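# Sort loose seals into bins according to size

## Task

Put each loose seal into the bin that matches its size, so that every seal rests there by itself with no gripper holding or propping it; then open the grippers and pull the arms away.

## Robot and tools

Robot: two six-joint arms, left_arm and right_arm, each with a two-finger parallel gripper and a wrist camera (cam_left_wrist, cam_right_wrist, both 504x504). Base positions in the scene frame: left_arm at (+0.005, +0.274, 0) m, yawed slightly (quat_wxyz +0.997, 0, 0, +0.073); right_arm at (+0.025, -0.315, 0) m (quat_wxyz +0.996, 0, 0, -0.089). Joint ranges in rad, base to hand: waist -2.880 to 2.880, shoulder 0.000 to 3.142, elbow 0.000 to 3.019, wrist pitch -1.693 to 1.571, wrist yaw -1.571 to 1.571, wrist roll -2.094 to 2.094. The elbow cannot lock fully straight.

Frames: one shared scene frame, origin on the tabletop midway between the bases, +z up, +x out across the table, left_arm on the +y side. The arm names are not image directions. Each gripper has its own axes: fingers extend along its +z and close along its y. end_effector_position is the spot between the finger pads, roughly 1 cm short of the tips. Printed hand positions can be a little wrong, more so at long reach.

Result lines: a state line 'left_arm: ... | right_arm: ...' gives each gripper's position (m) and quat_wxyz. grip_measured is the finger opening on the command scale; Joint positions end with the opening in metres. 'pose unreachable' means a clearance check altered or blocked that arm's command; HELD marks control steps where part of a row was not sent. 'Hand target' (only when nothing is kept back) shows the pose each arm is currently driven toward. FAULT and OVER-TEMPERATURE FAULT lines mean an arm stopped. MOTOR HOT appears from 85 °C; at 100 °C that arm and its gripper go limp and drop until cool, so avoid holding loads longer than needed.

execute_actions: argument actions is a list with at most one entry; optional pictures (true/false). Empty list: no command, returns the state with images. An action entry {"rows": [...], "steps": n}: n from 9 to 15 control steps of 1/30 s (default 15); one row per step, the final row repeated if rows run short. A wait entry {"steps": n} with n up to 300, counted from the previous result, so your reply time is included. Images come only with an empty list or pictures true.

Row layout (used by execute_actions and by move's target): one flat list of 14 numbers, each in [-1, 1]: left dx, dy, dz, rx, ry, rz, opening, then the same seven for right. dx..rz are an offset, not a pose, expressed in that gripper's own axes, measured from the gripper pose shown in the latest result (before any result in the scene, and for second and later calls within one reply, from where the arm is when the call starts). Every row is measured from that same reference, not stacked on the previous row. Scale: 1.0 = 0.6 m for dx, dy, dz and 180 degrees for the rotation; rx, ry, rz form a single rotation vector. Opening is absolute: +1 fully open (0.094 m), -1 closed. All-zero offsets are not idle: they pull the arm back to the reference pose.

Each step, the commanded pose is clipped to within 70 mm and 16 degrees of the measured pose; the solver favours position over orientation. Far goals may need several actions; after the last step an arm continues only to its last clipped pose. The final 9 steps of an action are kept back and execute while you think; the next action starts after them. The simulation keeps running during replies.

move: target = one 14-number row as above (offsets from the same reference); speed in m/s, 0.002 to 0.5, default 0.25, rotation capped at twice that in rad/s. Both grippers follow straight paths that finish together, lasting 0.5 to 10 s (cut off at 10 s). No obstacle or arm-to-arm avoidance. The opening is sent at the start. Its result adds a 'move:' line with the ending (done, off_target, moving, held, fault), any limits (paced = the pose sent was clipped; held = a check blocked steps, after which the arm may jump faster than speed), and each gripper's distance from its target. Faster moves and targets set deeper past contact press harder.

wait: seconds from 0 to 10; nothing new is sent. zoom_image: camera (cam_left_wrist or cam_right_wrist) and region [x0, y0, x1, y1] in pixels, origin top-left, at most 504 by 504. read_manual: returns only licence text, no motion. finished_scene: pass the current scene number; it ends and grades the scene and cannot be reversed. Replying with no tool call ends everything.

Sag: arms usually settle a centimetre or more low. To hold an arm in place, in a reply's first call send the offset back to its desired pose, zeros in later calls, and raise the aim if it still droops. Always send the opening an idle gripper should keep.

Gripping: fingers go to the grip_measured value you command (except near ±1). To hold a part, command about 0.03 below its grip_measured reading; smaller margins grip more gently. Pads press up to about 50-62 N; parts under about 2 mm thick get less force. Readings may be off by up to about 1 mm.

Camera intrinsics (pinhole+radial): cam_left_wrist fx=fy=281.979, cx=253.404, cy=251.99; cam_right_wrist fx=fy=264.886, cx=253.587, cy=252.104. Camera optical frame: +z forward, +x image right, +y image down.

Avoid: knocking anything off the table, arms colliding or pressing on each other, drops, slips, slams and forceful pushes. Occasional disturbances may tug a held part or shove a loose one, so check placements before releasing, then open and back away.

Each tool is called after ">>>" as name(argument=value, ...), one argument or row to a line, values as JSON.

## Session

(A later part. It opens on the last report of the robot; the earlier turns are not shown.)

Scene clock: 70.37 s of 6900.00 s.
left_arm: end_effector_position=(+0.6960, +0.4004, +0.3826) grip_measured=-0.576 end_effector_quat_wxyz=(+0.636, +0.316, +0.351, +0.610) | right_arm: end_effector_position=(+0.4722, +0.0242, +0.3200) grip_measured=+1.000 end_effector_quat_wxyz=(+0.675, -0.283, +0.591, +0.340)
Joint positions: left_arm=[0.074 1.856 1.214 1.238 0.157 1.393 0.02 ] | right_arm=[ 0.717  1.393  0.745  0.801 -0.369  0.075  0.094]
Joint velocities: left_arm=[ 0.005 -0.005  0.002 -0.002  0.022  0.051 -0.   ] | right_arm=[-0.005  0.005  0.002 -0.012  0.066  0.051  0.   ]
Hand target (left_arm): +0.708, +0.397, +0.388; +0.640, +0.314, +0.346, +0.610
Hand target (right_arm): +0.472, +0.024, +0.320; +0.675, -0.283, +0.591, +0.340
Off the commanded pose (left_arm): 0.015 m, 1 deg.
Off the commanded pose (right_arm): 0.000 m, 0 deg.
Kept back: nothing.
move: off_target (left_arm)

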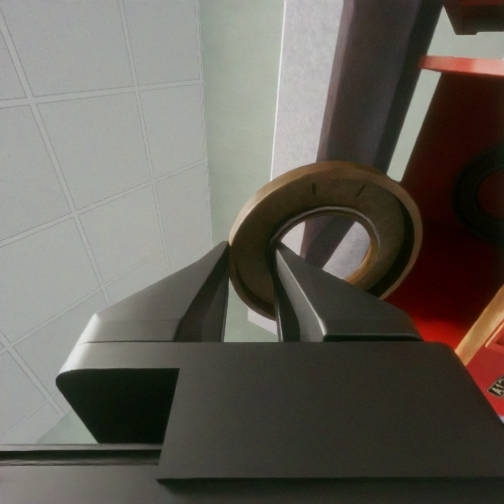

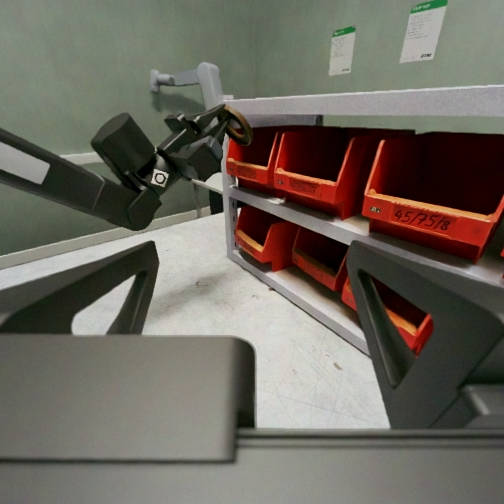

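>>> move(
  target=[-0.003,-0.094,0.036,0,0,0,-0.61,0,0,0,0,0,0,1],
  speed=0.05,
)

Scene clock: 73.27 s of 6900.00 s.
left_arm: end_effector_position=(+0.7351, +0.4015, +0.3360) grip_measured=-0.576 end_effector_quat_wxyz=(+0.630, +0.323, +0.368, +0.602) | right_arm: end_effector_position=(+0.4722, +0.0242, +0.3200) grip_measured=+1.000 end_effector_quat_wxyz=(+0.675, -0.283, +0.591, +0.340)
Joint positions: left_arm=[0.06  1.985 1.3   1.238 0.139 1.398 0.02 ] | right_arm=[ 0.717  1.393  0.745  0.801 -0.369  0.075  0.094]
Joint velocities: left_arm=[-0.015 -0.005 -0.007 -0.002  0.037 -0.051  0.   ] | right_arm=[-0.005 -0.005 -0.007 -0.017  0.081 -0.022  0.   ]
Hand target (left_arm): +0.744, +0.396, +0.348; +0.636, +0.316, +0.351, +0.610
Hand target (right_arm): +0.472, +0.024, +0.320; +0.675, -0.283, +0.591, +0.340
Off the commanded pose (left_arm): 0.017 m, 2 deg.
Off the commanded pose (right_arm): 0.000 m, 0 deg.
Kept back: nothing.
move: off_target (left_arm)

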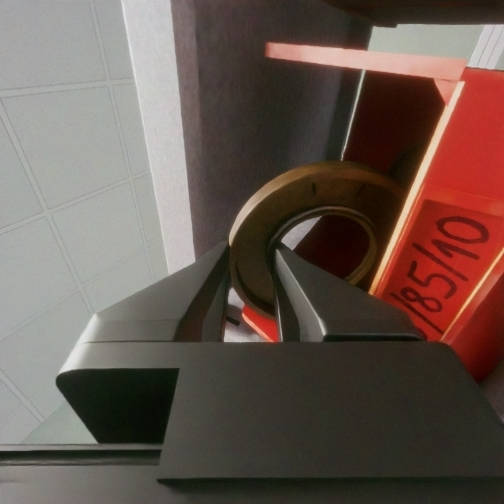

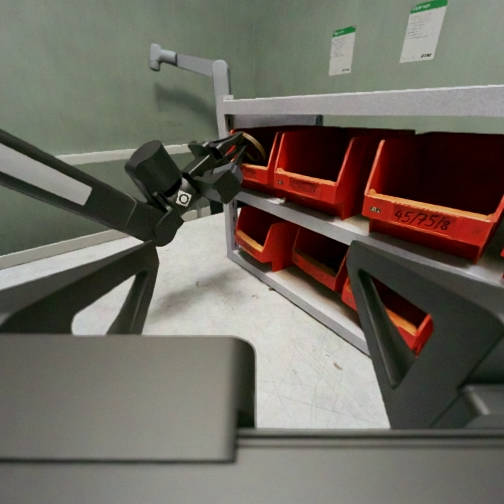

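>>> move(
  target=[-0.003,-0.0105,0.062,0.119,0,0,-0.61,0,0,0,0,0,0,1],
  speed=0.04,
)

Scene clock: 79.10 s of 6900.00 s.
left_arm: end_effector_position=(+0.7644, +0.4001, +0.3145) grip_measured=-0.576 end_effector_quat_wxyz=(+0.548, +0.440, +0.491, +0.514) | right_arm: end_effector_position=(+0.4722, +0.0242, +0.3200) grip_measured=+1.000 end_effector_quat_wxyz=(+0.675, -0.283, +0.591, +0.340)
Joint positions: left_arm=[0.06  1.865 1.343 0.655 0.182 1.46  0.02 ] | right_arm=[ 0.717  1.393  0.745  0.801 -0.369  0.075  0.094]
Joint velocities: left_arm=[-0.005 -0.005  0.007 -0.022  0.022  0.022  0.   ] | right_arm=[-0.005 -0.005  0.007 -0.007 -0.037 -0.051  0.   ]
Hand target (left_arm): +0.768, +0.400, +0.350; +0.556, +0.434, +0.475, +0.526
Hand target (right_arm): +0.472, +0.024, +0.320; +0.675, -0.283, +0.591, +0.340
Off the commanded pose (left_arm): 0.036 m, 3 deg.
Off the commanded pose (right_arm): 0.000 m, 0 deg.
Kept back: nothing.
move: off_target (left_arm)

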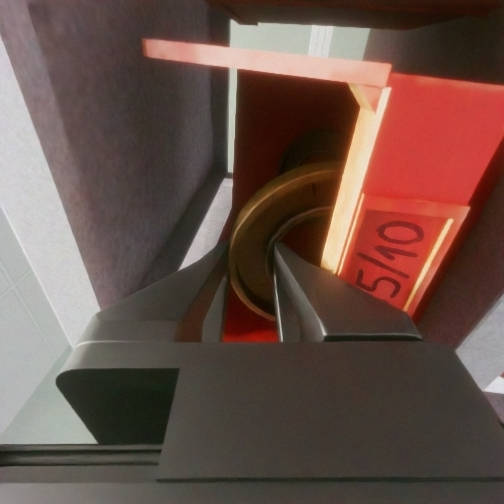

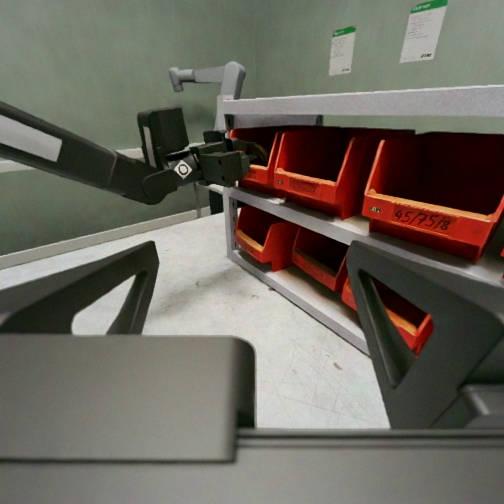

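>>> move(
  target=[0,0.08,0.0525,0.08,0,0,-0.61,0,0,0,0,0,0,1],
  speed=0.04,
)

Scene clock: 83.20 s of 6900.00 s.
left_arm: end_effector_position=(+0.7849, +0.4016, +0.3135) grip_measured=-0.576 end_effector_quat_wxyz=(+0.473, +0.515, +0.574, +0.427) | right_arm: end_effector_position=(+0.4722, +0.0242, +0.3200) grip_measured=+1.000 end_effector_quat_wxyz=(+0.675, -0.283, +0.591, +0.340)
Joint positions: left_arm=[0.06  1.839 1.526 0.121 0.199 1.504 0.02 ] | right_arm=[ 0.717  1.393  0.745  0.801 -0.369  0.075  0.094]
Joint velocities: left_arm=[ 0.005 -0.005  0.002 -0.007 -0.037  0.007 -0.   ] | right_arm=[-0.005 -0.015  0.007  0.007  0.081 -0.022  0.   ]
Hand target (left_arm): +0.786, +0.403, +0.365; +0.487, +0.506, +0.552, +0.450
Hand target (right_arm): +0.472, +0.024, +0.320; +0.675, -0.283, +0.591, +0.340
Off the commanded pose (left_arm): 0.053 m, 4 deg.
Off the commanded pose (right_arm): 0.000 m, 0 deg.
Kept back: nothing.
move: off_target (left_arm)

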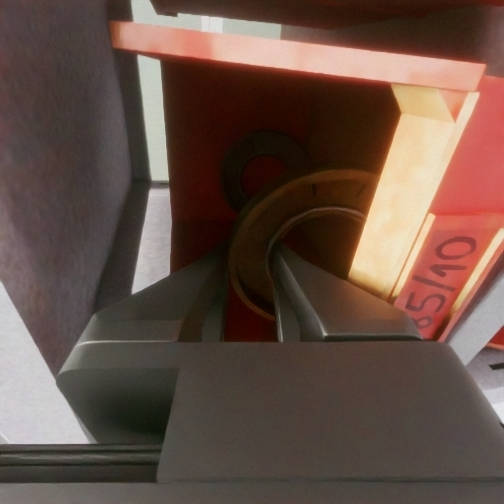

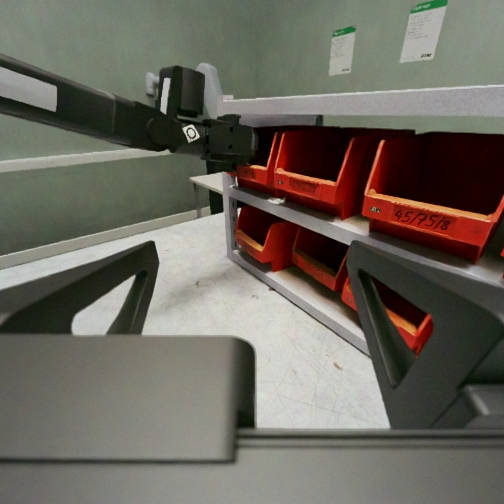

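>>> move(
  target=[0,0.082,-0.014,0.02,0,0,-0.2,0,0,0,0,0,0,1],
  speed=0.04,
)

Scene clock: 85.10 s of 6900.00 s.
left_arm: end_effector_position=(+0.7826, +0.3999, +0.3158) grip_measured=-0.203 end_effector_quat_wxyz=(+0.444, +0.538, +0.603, +0.387) | right_arm: end_effector_position=(+0.4722, +0.0242, +0.3200) grip_measured=+1.000 end_effector_quat_wxyz=(+0.675, -0.283, +0.591, +0.340)
Joint positions: left_arm=[ 0.06   1.83   1.599 -0.087  0.206  1.512  0.037] | right_arm=[ 0.717  1.393  0.745  0.801 -0.369  0.075  0.094]
Joint velocities: left_arm=[ 0.005 -0.005 -0.012 -0.002  0.081  0.007  0.001] | right_arm=[-0.005 -0.015  0.012 -0.012  0.007 -0.007  0.   ]
Hand target (left_arm): +0.783, +0.406, +0.363; +0.456, +0.529, +0.587, +0.410
Hand target (right_arm): +0.472, +0.024, +0.320; +0.675, -0.283, +0.591, +0.340
Off the commanded pose (left_arm): 0.048 m, 4 deg.
Off the commanded pose (right_arm): 0.000 m, 0 deg.
Kept back: nothing.
move: off_target (left_arm)

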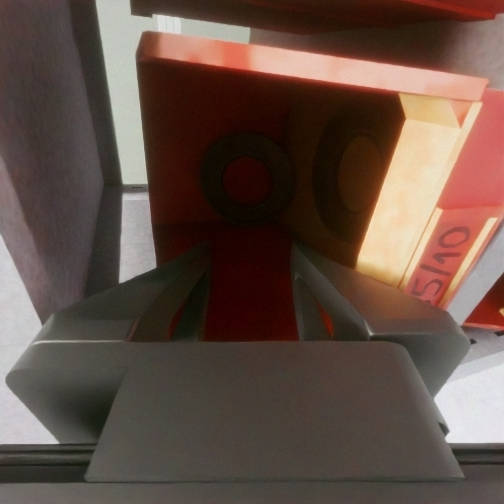

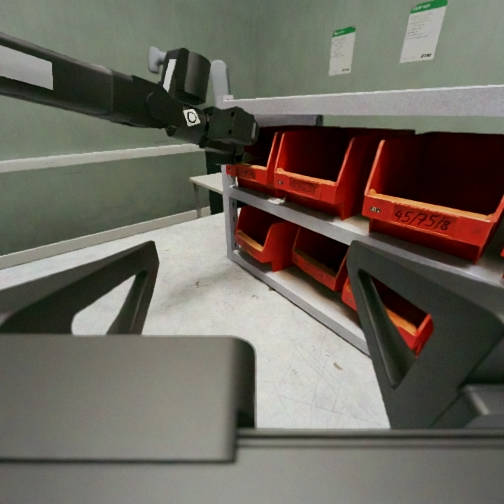

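>>> move(
  target=[0,-0.003,-0.225,0,0,0,-0.2,0,0,0,0,0,0,1],
  speed=0.15,
)

Scene clock: 86.93 s of 6900.00 s.
left_arm: end_effector_position=(+0.6584, +0.3992, +0.3539) grip_measured=-0.203 end_effector_quat_wxyz=(+0.448, +0.536, +0.601, +0.387) | right_arm: end_effector_position=(+0.4722, +0.0242, +0.3200) grip_measured=+1.000 end_effector_quat_wxyz=(+0.675, -0.283, +0.591, +0.340)
Joint positions: left_arm=[ 0.11   1.499  1.275 -0.089  0.259  1.523  0.037] | right_arm=[ 0.717  1.393  0.745  0.801 -0.369  0.075  0.094]
Joint velocities: left_arm=[ 0.015 -0.015 -0.002  0.002 -0.022 -0.037 -0.   ] | right_arm=[-0.005 -0.005 -0.012  0.002  0.022 -0.022  0.   ]
Hand target (left_arm): +0.654, +0.403, +0.355; +0.444, +0.538, +0.603, +0.387
Hand target (right_arm): +0.472, +0.024, +0.320; +0.675, -0.283, +0.591, +0.340
Off the commanded pose (left_arm): 0.005 m, 1 deg.
Off the commanded pose (right_arm): 0.000 m, 0 deg.
Kept back: nothing.
move: done

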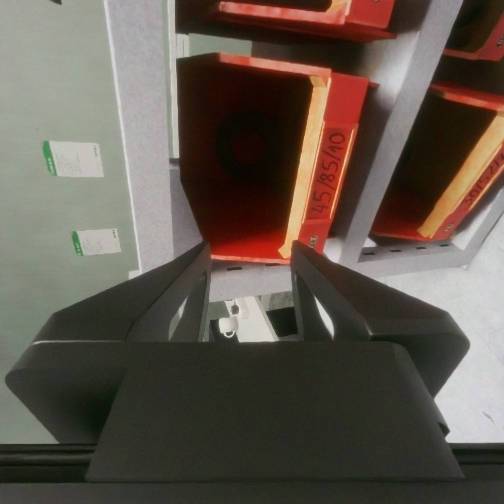

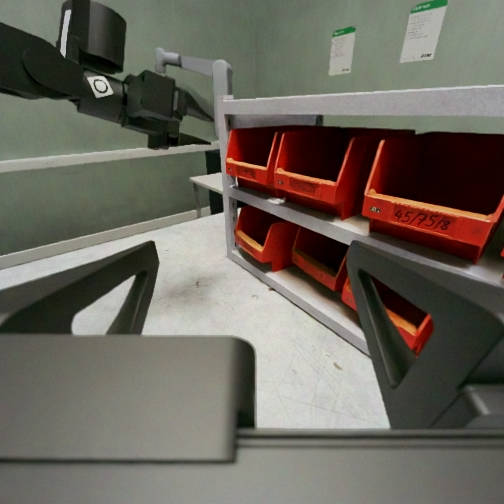

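>>> move(
  target=[-0.479,-0.642,-0.281,0.403,0.029,0.031,-0.36,0.006,-0.059,-0.549,0.289,0.081,-0.049,1],
  speed=0.3,
)

Scene clock: 91.20 s of 6900.00 s.
left_arm: end_effector_position=(+0.3813, +0.0782, +0.0700) grip_measured=-0.357 end_effector_quat_wxyz=(-0.002, +0.712, +0.702, +0.011) | right_arm: end_effector_position=(+0.3008, -0.2533, +0.2780) grip_measured=+1.000 end_effector_quat_wxyz=(+0.684, -0.033, +0.728, -0.030)
Joint positions: left_arm=[-0.634  1.58   1.051 -1.038 -0.023  1.096  0.03 ] | right_arm=[ 0.717  0.21   0.258 -0.12   0.537 -0.053  0.094]
Joint velocities: left_arm=[-0.005 -0.005  0.002  0.007 -0.007  0.037 -0.001] | right_arm=[-0.015 -0.005 -0.002 -0.007 -0.022  0.051  0.   ]
Hand target (left_arm): +0.385, +0.076, +0.072; -0.004, +0.708, +0.706, +0.010
Hand target (right_arm): +0.301, -0.255, +0.272; +0.679, -0.039, +0.732, -0.041
Off the commanded pose (left_arm): 0.014 m, 2 deg.
Off the commanded pose (right_arm): 0.009 m, 2 deg.
Kept back: nothing.
move: off_target (left_arm)

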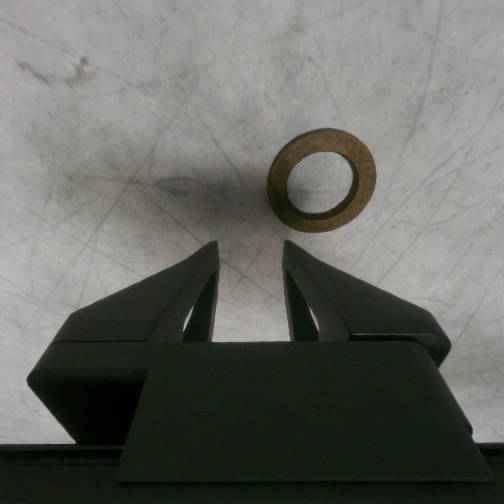

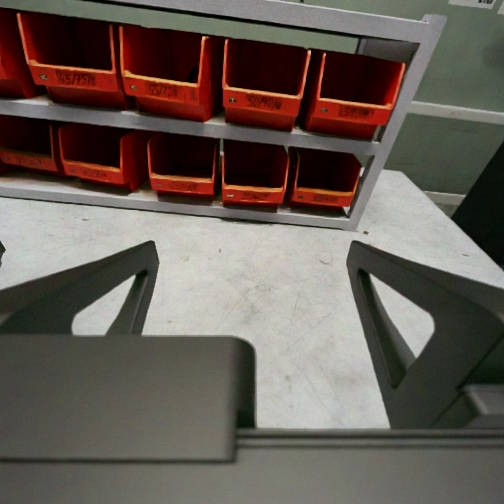

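>>> move(
  target=[-0.02,-0.02,0.058,0,0,0,-0.36,0,0,0,0,0,0,1],
  speed=0.08,
)

Scene clock: 92.77 s of 6900.00 s.
left_arm: end_effector_position=(+0.3697, +0.0701, +0.0440) grip_measured=-0.357 end_effector_quat_wxyz=(+0.002, +0.712, +0.702, +0.012) | right_arm: end_effector_position=(+0.3008, -0.2533, +0.2780) grip_measured=+1.000 end_effector_quat_wxyz=(+0.684, -0.033, +0.728, -0.030)
Joint positions: left_arm=[-0.664  1.6    0.995 -0.956 -0.023  1.067  0.03 ] | right_arm=[ 0.717  0.21   0.258 -0.12   0.537 -0.053  0.094]
Joint velocities: left_arm=[ 0.015 -0.005 -0.007  0.007 -0.037 -0.037  0.001] | right_arm=[-0.005  0.005 -0.002  0.002 -0.037  0.066  0.   ]
Hand target (left_arm): +0.369, +0.067, +0.035; -0.001, +0.712, +0.702, +0.011
Hand target (right_arm): +0.301, -0.253, +0.278; +0.684, -0.033, +0.728, -0.030
Off the commanded pose (left_arm): 0.010 m, 0 deg.
Off the commanded pose (right_arm): 0.000 m, 0 deg.
Kept back: nothing.
move: done

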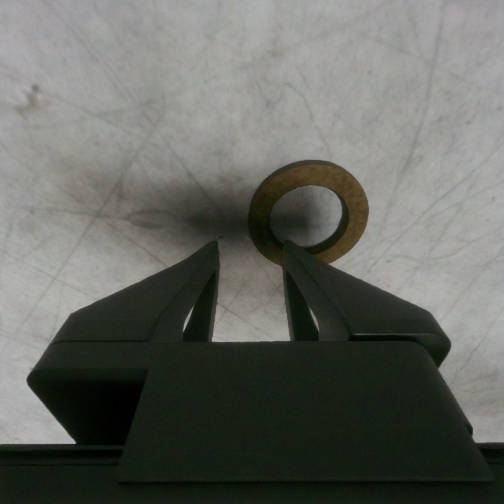

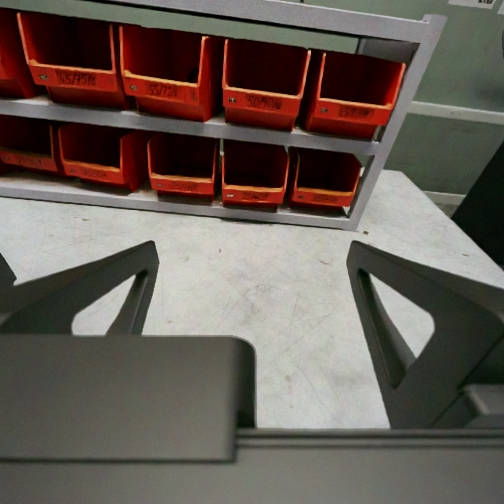

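>>> move(
  target=[-0.009,-0.007,0.057,0,0,0,-0.36,0,0,0,0,0,0,1],
  speed=0.04,
)

Scene clock: 94.40 s of 6900.00 s.
left_arm: end_effector_position=(+0.3677, +0.0687, +0.0195) grip_measured=-0.357 end_effector_quat_wxyz=(+0.006, +0.712, +0.702, +0.013) | right_arm: end_effector_position=(+0.3008, -0.2533, +0.2780) grip_measured=+1.000 end_effector_quat_wxyz=(+0.684, -0.033, +0.728, -0.030)
Joint positions: left_arm=[-0.67   1.635  0.959 -0.876 -0.023  1.06   0.03 ] | right_arm=[ 0.717  0.21   0.258 -0.12   0.537 -0.053  0.094]
Joint velocities: left_arm=[ 0.005  0.015  0.012  0.012 -0.007 -0.037 -0.   ] | right_arm=[-0.015 -0.024  0.002 -0.012 -0.007 -0.051  0.   ]
Hand target (left_arm): +0.366, +0.065, +0.010; +0.002, +0.712, +0.702, +0.012
Hand target (right_arm): +0.301, -0.253, +0.278; +0.684, -0.033, +0.728, -0.030
Off the commanded pose (left_arm): 0.011 m, 1 deg.
Off the commanded pose (right_arm): 0.000 m, 0 deg.
Kept back: nothing.
move: off_target (left_arm)

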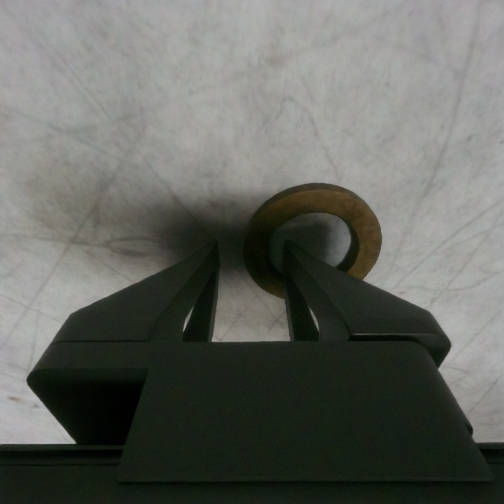

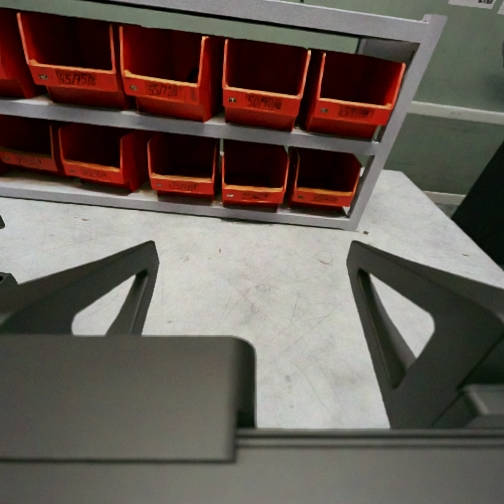

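>>> move(
  target=[-0.006,-0.003,0.024,0,0,0,-0.36,0,0,0,0,0,0,1],
  speed=0.02,
)

Scene clock: 96.90 s of 6900.00 s.
left_arm: end_effector_position=(+0.3686, +0.0681, +0.0164) grip_measured=-0.357 end_effector_quat_wxyz=(+0.012, +0.711, +0.703, +0.015) | right_arm: end_effector_position=(+0.3008, -0.2533, +0.2780) grip_measured=+1.000 end_effector_quat_wxyz=(+0.684, -0.033, +0.728, -0.030)
Joint positions: left_arm=[-0.67   1.636  0.95  -0.853 -0.023  1.058  0.03 ] | right_arm=[ 0.717  0.21   0.258 -0.12   0.537 -0.053  0.094]
Joint velocities: left_arm=[ 0.005 -0.005 -0.012  0.002  0.037  0.051  0.001] | right_arm=[-0.005 -0.005  0.012 -0.002 -0.081 -0.051  0.   ]
Hand target (left_arm): +0.366, +0.065, +0.005; +0.006, +0.712, +0.702, +0.013
Hand target (right_arm): +0.301, -0.253, +0.278; +0.684, -0.033, +0.728, -0.030
Off the commanded pose (left_arm): 0.012 m, 1 deg.
Off the commanded pose (right_arm): 0.000 m, 0 deg.
Kept back: nothing.
move: off_target (left_arm)

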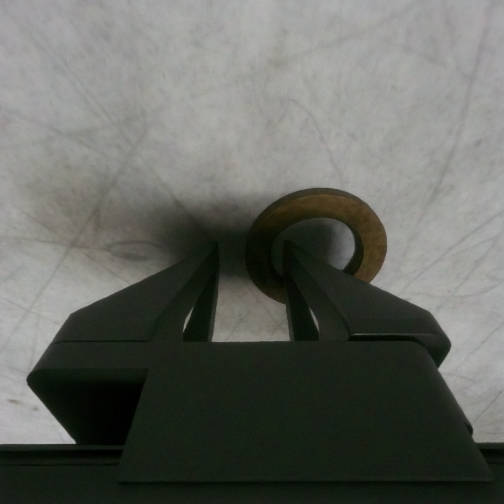

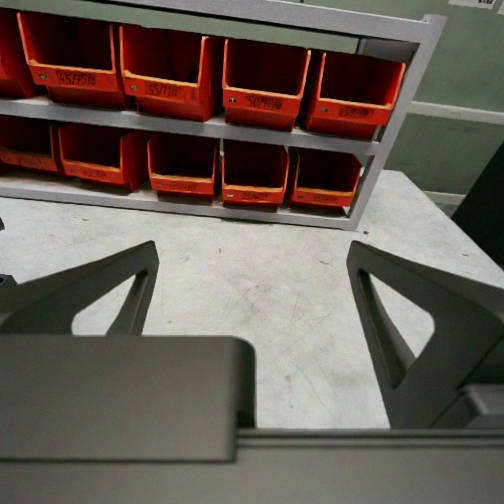

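>>> move(
  target=[-0.003,-0.003,0.015,0,0,0,-0.8,0,0,0,0,0,0,1],
  speed=0.02,
)

Scene clock: 97.83 s of 6900.00 s.
left_arm: end_effector_position=(+0.3687, +0.0681, +0.0160) grip_measured=-0.781 end_effector_quat_wxyz=(+0.013, +0.711, +0.703, +0.015) | right_arm: end_effector_position=(+0.3008, -0.2533, +0.2780) grip_measured=+1.000 end_effector_quat_wxyz=(+0.684, -0.033, +0.728, -0.030)
Joint positions: left_arm=[-0.67   1.636  0.949 -0.85  -0.023  1.058  0.01 ] | right_arm=[ 0.717  0.21   0.258 -0.12   0.537 -0.053  0.094]
Joint velocities: left_arm=[-0.005 -0.005 -0.002 -0.017  0.081  0.022  0.   ] | right_arm=[-0.005  0.005  0.007 -0.022 -0.066  0.066  0.   ]
Hand target (left_arm): +0.367, +0.066, +0.008; +0.013, +0.711, +0.703, +0.015
Hand target (right_arm): +0.301, -0.253, +0.278; +0.684, -0.033, +0.728, -0.030
Off the commanded pose (left_arm): 0.009 m, 0 deg.
Off the commanded pose (right_arm): 0.000 m, 0 deg.
Kept back: nothing.
move: done

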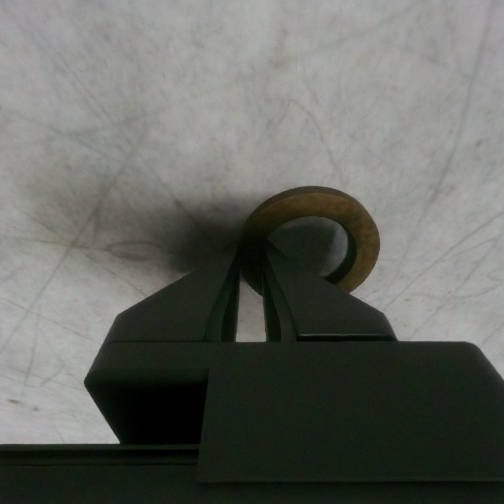

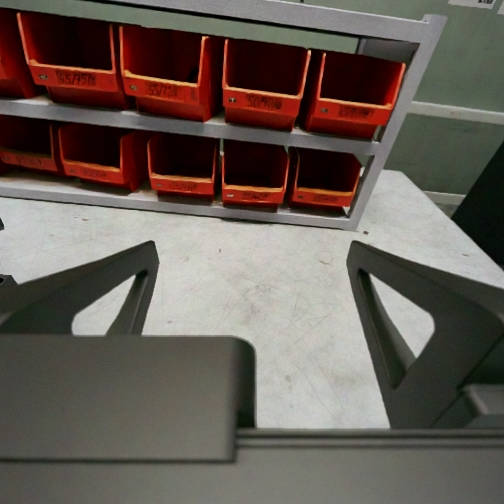

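>>> move(
  target=[0,0.02,-0.13,0,0,0,-0.812,0,0,0,0,0,0,1],
  speed=0.12,
)

Scene clock: 100.20 s of 6900.00 s.
left_arm: end_effector_position=(+0.3641, +0.0714, +0.0760) grip_measured=-0.784 end_effector_quat_wxyz=(-0.004, +0.712, +0.702, +0.010) | right_arm: end_effector_position=(+0.3008, -0.2533, +0.2780) grip_measured=+1.000 end_effector_quat_wxyz=(+0.684, -0.033, +0.728, -0.030)
Joint positions: left_arm=[-0.668  1.547  1.03  -1.057 -0.023  1.062  0.01 ] | right_arm=[ 0.717  0.21   0.258 -0.12   0.537 -0.053  0.094]
Joint velocities: left_arm=[-0.024 -0.005  0.007 -0.002 -0.037 -0.051  0.   ] | right_arm=[-0.005  0.005  0.007  0.022  0.007 -0.022  0.   ]
Hand target (left_arm): +0.377, +0.069, +0.094; +0.013, +0.711, +0.703, +0.016
Hand target (right_arm): +0.301, -0.253, +0.278; +0.684, -0.033, +0.728, -0.030
Off the commanded pose (left_arm): 0.023 m, 2 deg.
Off the commanded pose (right_arm): 0.000 m, 0 deg.
Kept back: nothing.
move: off_target (left_arm)

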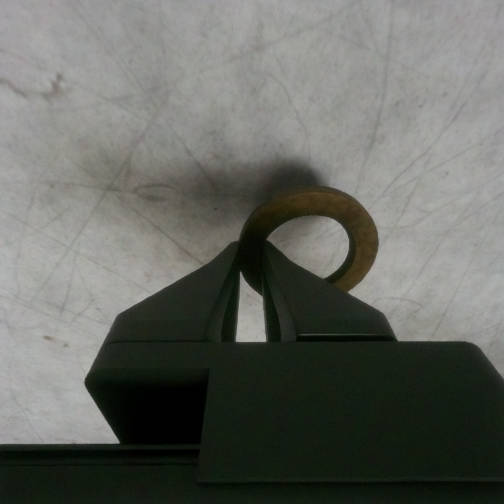

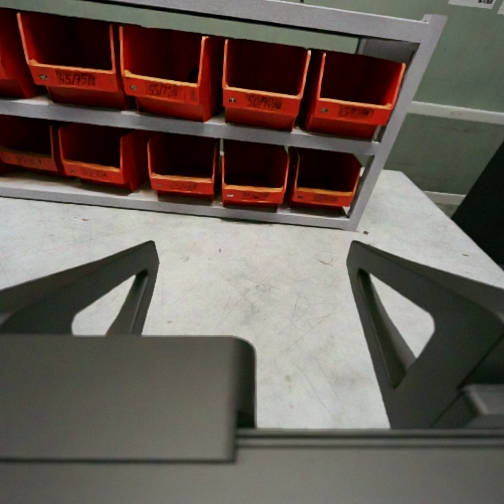

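>>> move(
  target=[0.287,0.51,-0.505,-0.678,0,0,-0.812,0,0,0,0,0,0,1],
  speed=0.2,
)

Scene clock: 106.53 s of 6900.00 s.
left_arm: end_effector_position=(+0.6644, +0.2280, +0.3668) grip_measured=-0.783 end_effector_quat_wxyz=(+0.622, +0.359, +0.355, +0.599) | right_arm: end_effector_position=(+0.3008, -0.2533, +0.2780) grip_measured=+1.000 end_effector_quat_wxyz=(+0.684, -0.033, +0.728, -0.030)
Joint positions: left_arm=[-0.228  1.743  1.045  1.21  -0.051  1.586  0.01 ] | right_arm=[ 0.717  0.21   0.258 -0.12   0.537 -0.053  0.094]
Joint velocities: left_arm=[-0.005 -0.005 -0.002  0.022 -0.051  0.007 -0.   ] | right_arm=[ 0.005  0.005 -0.027  0.007 -0.051  0.066  0.   ]
Hand target (left_arm): +0.672, +0.232, +0.380; +0.628, +0.343, +0.342, +0.609
Hand target (right_arm): +0.301, -0.253, +0.278; +0.684, -0.033, +0.728, -0.030
Off the commanded pose (left_arm): 0.020 m, 4 deg.
Off the commanded pose (right_arm): 0.000 m, 0 deg.
Kept back: nothing.
move: off_target (left_arm)

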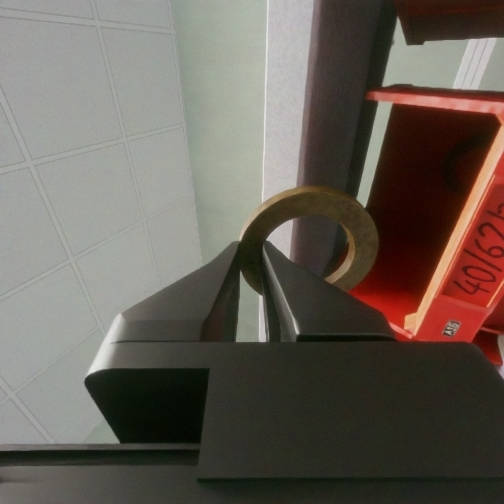

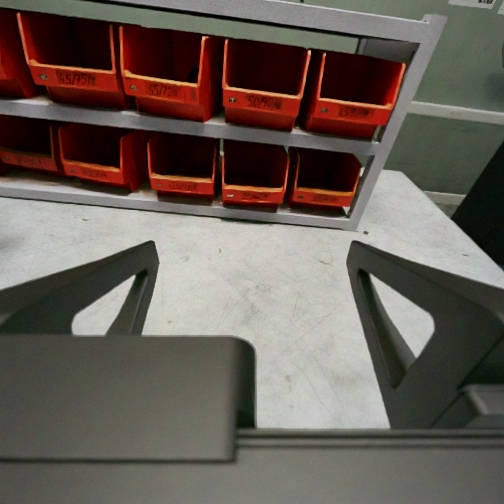

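>>> move(
  target=[0.017,-0.013,0.086,0,0,0,-0.812,0,0,0,0,0,0,1],
  speed=0.08,
)

Scene clock: 108.27 s of 6900.00 s.
left_arm: end_effector_position=(+0.6991, +0.2316, +0.3819) grip_measured=-0.783 end_effector_quat_wxyz=(+0.621, +0.363, +0.355, +0.598) | right_arm: end_effector_position=(+0.3008, -0.2533, +0.2780) grip_measured=+1.000 end_effector_quat_wxyz=(+0.684, -0.033, +0.728, -0.030)
Joint positions: left_arm=[-0.215  1.788  1.165  1.13  -0.034  1.583  0.01 ] | right_arm=[ 0.717  0.21   0.258 -0.12   0.537 -0.053  0.094]
Joint velocities: left_arm=[ 0.005  0.005 -0.007 -0.022 -0.066  0.051 -0.   ] | right_arm=[-0.005 -0.005  0.017 -0.007  0.022 -0.051  0.   ]
Hand target (left_arm): +0.712, +0.236, +0.385; +0.622, +0.359, +0.355, +0.599
Hand target (right_arm): +0.301, -0.253, +0.278; +0.684, -0.033, +0.728, -0.030
Off the commanded pose (left_arm): 0.016 m, 0 deg.
Off the commanded pose (right_arm): 0.000 m, 0 deg.
Kept back: nothing.
move: off_target (left_arm)

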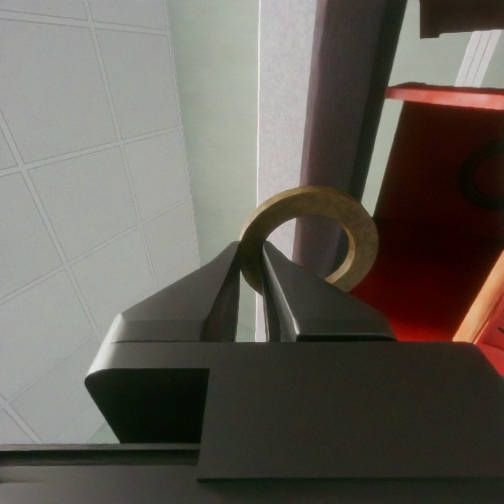

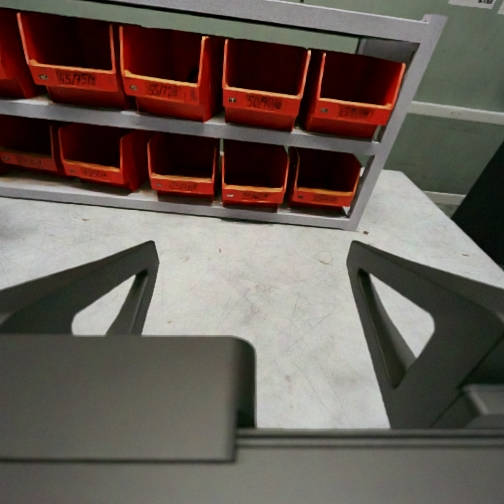

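>>> move(
  target=[0.006,-0.095,0.057,0,0,0,-0.812,0,0,0,0,0,0,1],
  speed=0.06,
)

Scene clock: 110.17 s of 6900.00 s.
left_arm: end_effector_position=(+0.7457, +0.2273, +0.3392) grip_measured=-0.784 end_effector_quat_wxyz=(+0.615, +0.375, +0.362, +0.591) | right_arm: end_effector_position=(+0.3008, -0.2533, +0.2780) grip_measured=+1.000 end_effector_quat_wxyz=(+0.684, -0.033, +0.728, -0.030)
Joint positions: left_arm=[-0.215  1.935  1.279  1.13  -0.028  1.583  0.01 ] | right_arm=[ 0.717  0.21   0.258 -0.12   0.537 -0.053  0.094]
Joint velocities: left_arm=[-0.005 -0.005 -0.007  0.017 -0.007  0.081 -0.   ] | right_arm=[-0.005 -0.024 -0.007 -0.017 -0.007  0.007  0.   ]
Hand target (left_arm): +0.756, +0.234, +0.348; +0.620, +0.363, +0.355, +0.598
Hand target (right_arm): +0.301, -0.253, +0.278; +0.684, -0.033, +0.728, -0.030
Off the commanded pose (left_arm): 0.016 m, 2 deg.
Off the commanded pose (right_arm): 0.000 m, 0 deg.
Kept back: nothing.
move: off_target (left_arm)

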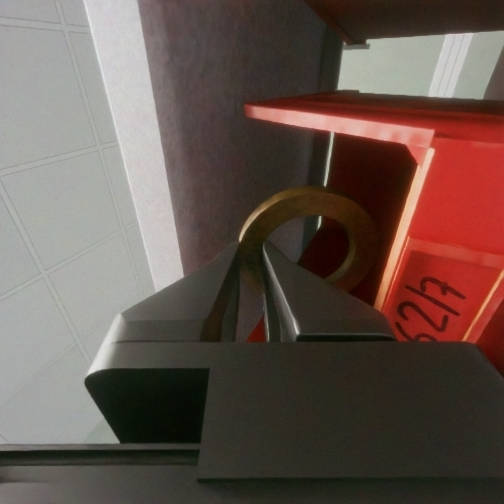

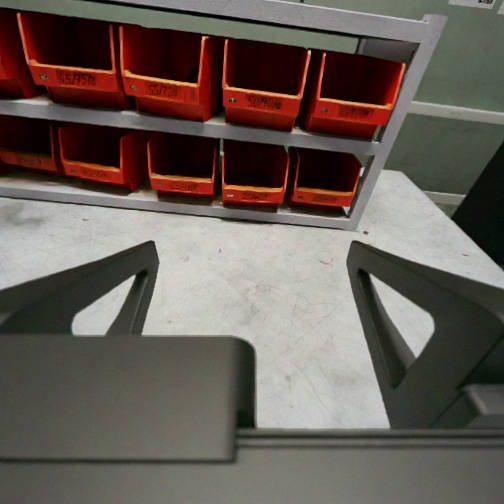

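>>> move(
  target=[0.01,0.005,0.085,0.2,0,0,-0.812,0,0,0,0,0,0,1],
  speed=0.04,
)

Scene clock: 118.73 s of 6900.00 s.
left_arm: end_effector_position=(+0.7848, +0.2253, +0.3142) grip_measured=-0.784 end_effector_quat_wxyz=(+0.447, +0.566, +0.538, +0.437) | right_arm: end_effector_position=(+0.3008, -0.2533, +0.2780) grip_measured=+1.000 end_effector_quat_wxyz=(+0.684, -0.033, +0.728, -0.030)
Joint positions: left_arm=[-0.215  1.807  1.503  0.084 -0.032  1.579  0.01 ] | right_arm=[ 0.717  0.21   0.258 -0.12   0.537 -0.053  0.094]
Joint velocities: left_arm=[-0.015 -0.015 -0.002 -0.002 -0.037 -0.007  0.001] | right_arm=[-0.005 -0.024 -0.002  0.022 -0.007 -0.022  0.   ]
Hand target (left_arm): +0.787, +0.231, +0.365; +0.465, +0.546, +0.528, +0.455
Hand target (right_arm): +0.301, -0.253, +0.278; +0.684, -0.033, +0.728, -0.030
Off the commanded pose (left_arm): 0.052 m, 4 deg.
Off the commanded pose (right_arm): 0.000 m, 0 deg.
Kept back: nothing.
move: off_target (left_arm)

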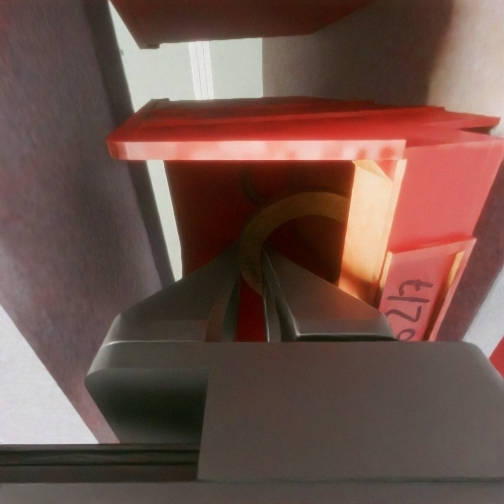

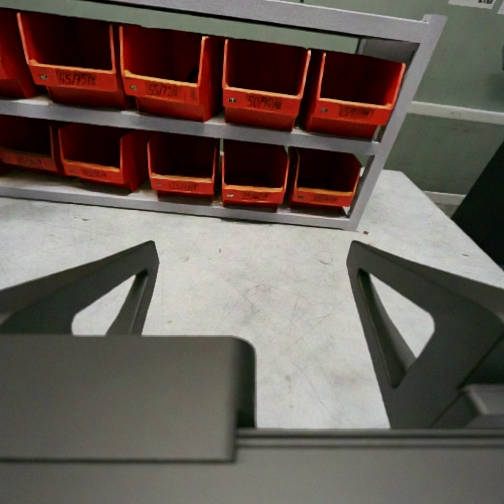

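>>> move(
  target=[0,0.082,-0.016,0,0,0,-0.36,0,0,0,0,0,0,1],
  speed=0.04,
)

Scene clock: 120.73 s of 6900.00 s.
left_arm: end_effector_position=(+0.7825, +0.2255, +0.3117) grip_measured=-0.363 end_effector_quat_wxyz=(+0.427, +0.581, +0.551, +0.419) | right_arm: end_effector_position=(+0.3008, -0.2533, +0.2780) grip_measured=+1.000 end_effector_quat_wxyz=(+0.684, -0.033, +0.728, -0.030)
Joint positions: left_arm=[-0.215  1.802  1.533 -0.019 -0.032  1.579  0.03 ] | right_arm=[ 0.717  0.21   0.258 -0.12   0.537 -0.053  0.094]
Joint velocities: left_arm=[-0.015 -0.005  0.012 -0.027  0.125  0.051 -0.   ] | right_arm=[-0.015  0.005  0.012  0.007  0.081  0.007  0.   ]
Hand target (left_arm): +0.783, +0.224, +0.364; +0.447, +0.566, +0.538, +0.437
Hand target (right_arm): +0.301, -0.253, +0.278; +0.684, -0.033, +0.728, -0.030
Off the commanded pose (left_arm): 0.053 m, 4 deg.
Off the commanded pose (right_arm): 0.000 m, 0 deg.
Kept back: nothing.
move: off_target (left_arm)

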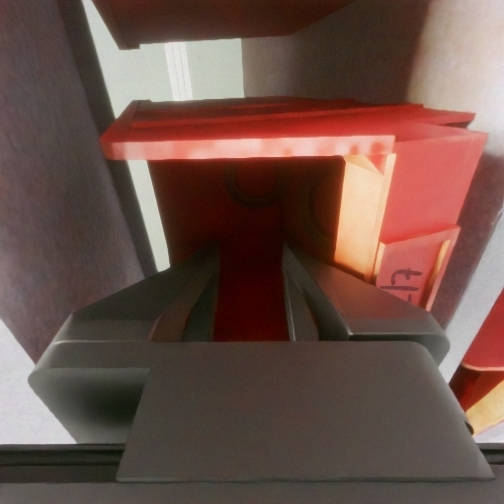

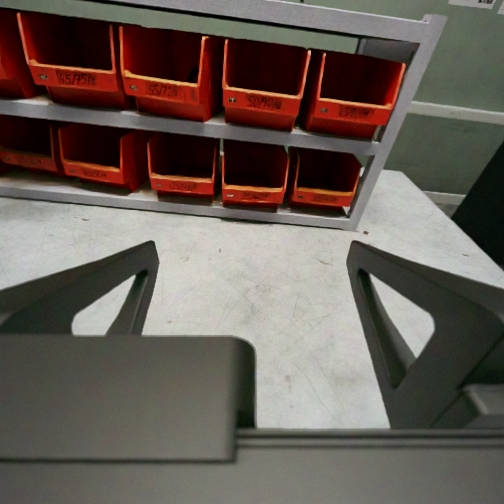

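Released. Retract.

>>> move(
  target=[0,-0.003,-0.26,0,0,0,-0.36,0,0,0,0,0,0,1],
  speed=0.15,
)

Scene clock: 122.43 s of 6900.00 s.
left_arm: end_effector_position=(+0.6366, +0.2361, +0.3541) grip_measured=-0.363 end_effector_quat_wxyz=(+0.429, +0.578, +0.550, +0.423) | right_arm: end_effector_position=(+0.3008, -0.2533, +0.2780) grip_measured=+1.000 end_effector_quat_wxyz=(+0.684, -0.033, +0.728, -0.030)
Joint positions: left_arm=[-0.215  1.403  1.156 -0.032 -0.035  1.578  0.03 ] | right_arm=[ 0.717  0.21   0.258 -0.12   0.537 -0.053  0.094]
Joint velocities: left_arm=[-0.015 -0.005 -0.002 -0.012 -0.007  0.007 -0.   ] | right_arm=[-0.005  0.015 -0.012 -0.007 -0.037 -0.022  0.   ]
Hand target (left_arm): +0.633, +0.233, +0.354; +0.427, +0.581, +0.551, +0.419
Hand target (right_arm): +0.301, -0.253, +0.278; +0.684, -0.033, +0.728, -0.030
Off the commanded pose (left_arm): 0.007 m, 1 deg.
Off the commanded pose (right_arm): 0.000 m, 0 deg.
Kept back: nothing.
move: done

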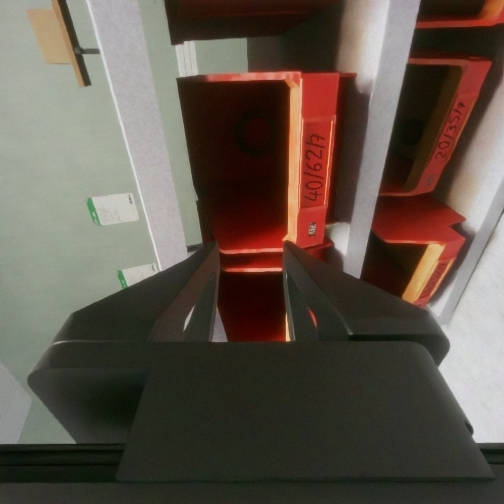

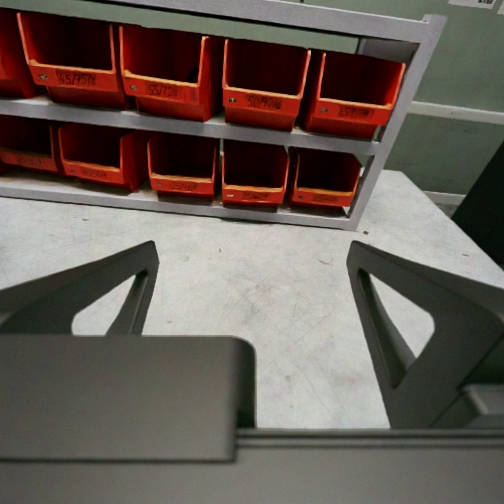

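>>> move(
  target=[-0.07,0.022,-0.328,0.163,0.173,-0.491,1,-0.196,-0.10,0.072,0,0.285,0,1],
  speed=0.3,
)

Scene clock: 127.97 s of 6900.00 s.
left_arm: end_effector_position=(+0.4503, +0.2052, +0.3885) grip_measured=+1.000 end_effector_quat_wxyz=(+0.283, +0.005, +0.959, +0.013) | right_arm: end_effector_position=(+0.3462, -0.2991, +0.3624) grip_measured=+1.000 end_effector_quat_wxyz=(+0.273, -0.018, +0.961, -0.049)
Joint positions: left_arm=[-0.348  1.2    1.431 -1.241 -0.132 -0.154  0.094] | right_arm=[ 0.312  0.866  1.153 -1.316  0.155  0.053  0.094]
Joint velocities: left_arm=[-0.005  0.005  0.007 -0.022 -0.007 -0.022  0.   ] | right_arm=[ 0.005 -0.005 -0.002  0.002 -0.022 -0.051  0.   ]
Hand target (left_arm): +0.448, +0.203, +0.419; +0.307, +0.001, +0.952, +0.006
Hand target (right_arm): +0.352, -0.301, +0.396; +0.302, -0.014, +0.952, -0.046
Off the commanded pose (left_arm): 0.032 m, 3 deg.
Off the commanded pose (right_arm): 0.036 m, 4 deg.
Kept back: nothing.
move: off_target (left_arm, right_arm)

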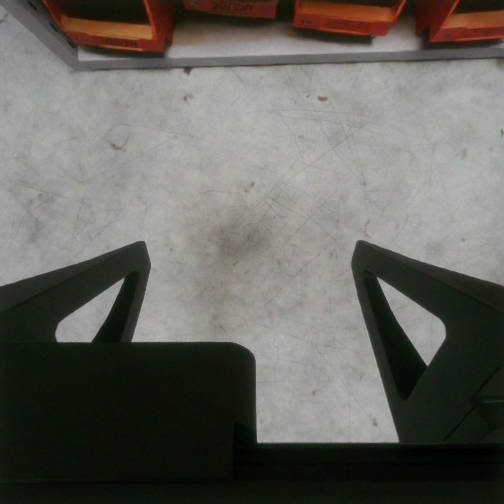

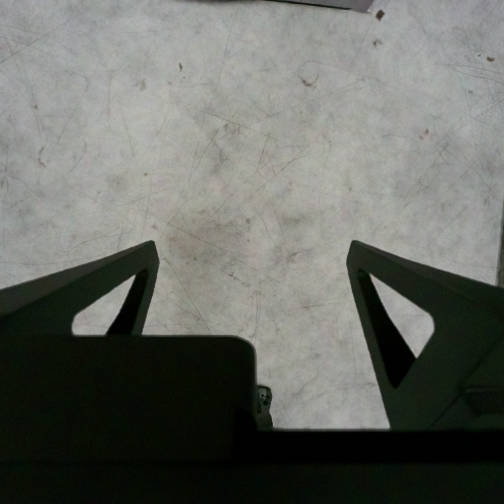

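The table is clear and both seals are in their bins, so I'm ending scene 1.

>>> finished_scene(
  scene=1,
)

The scene is finished: the task was done.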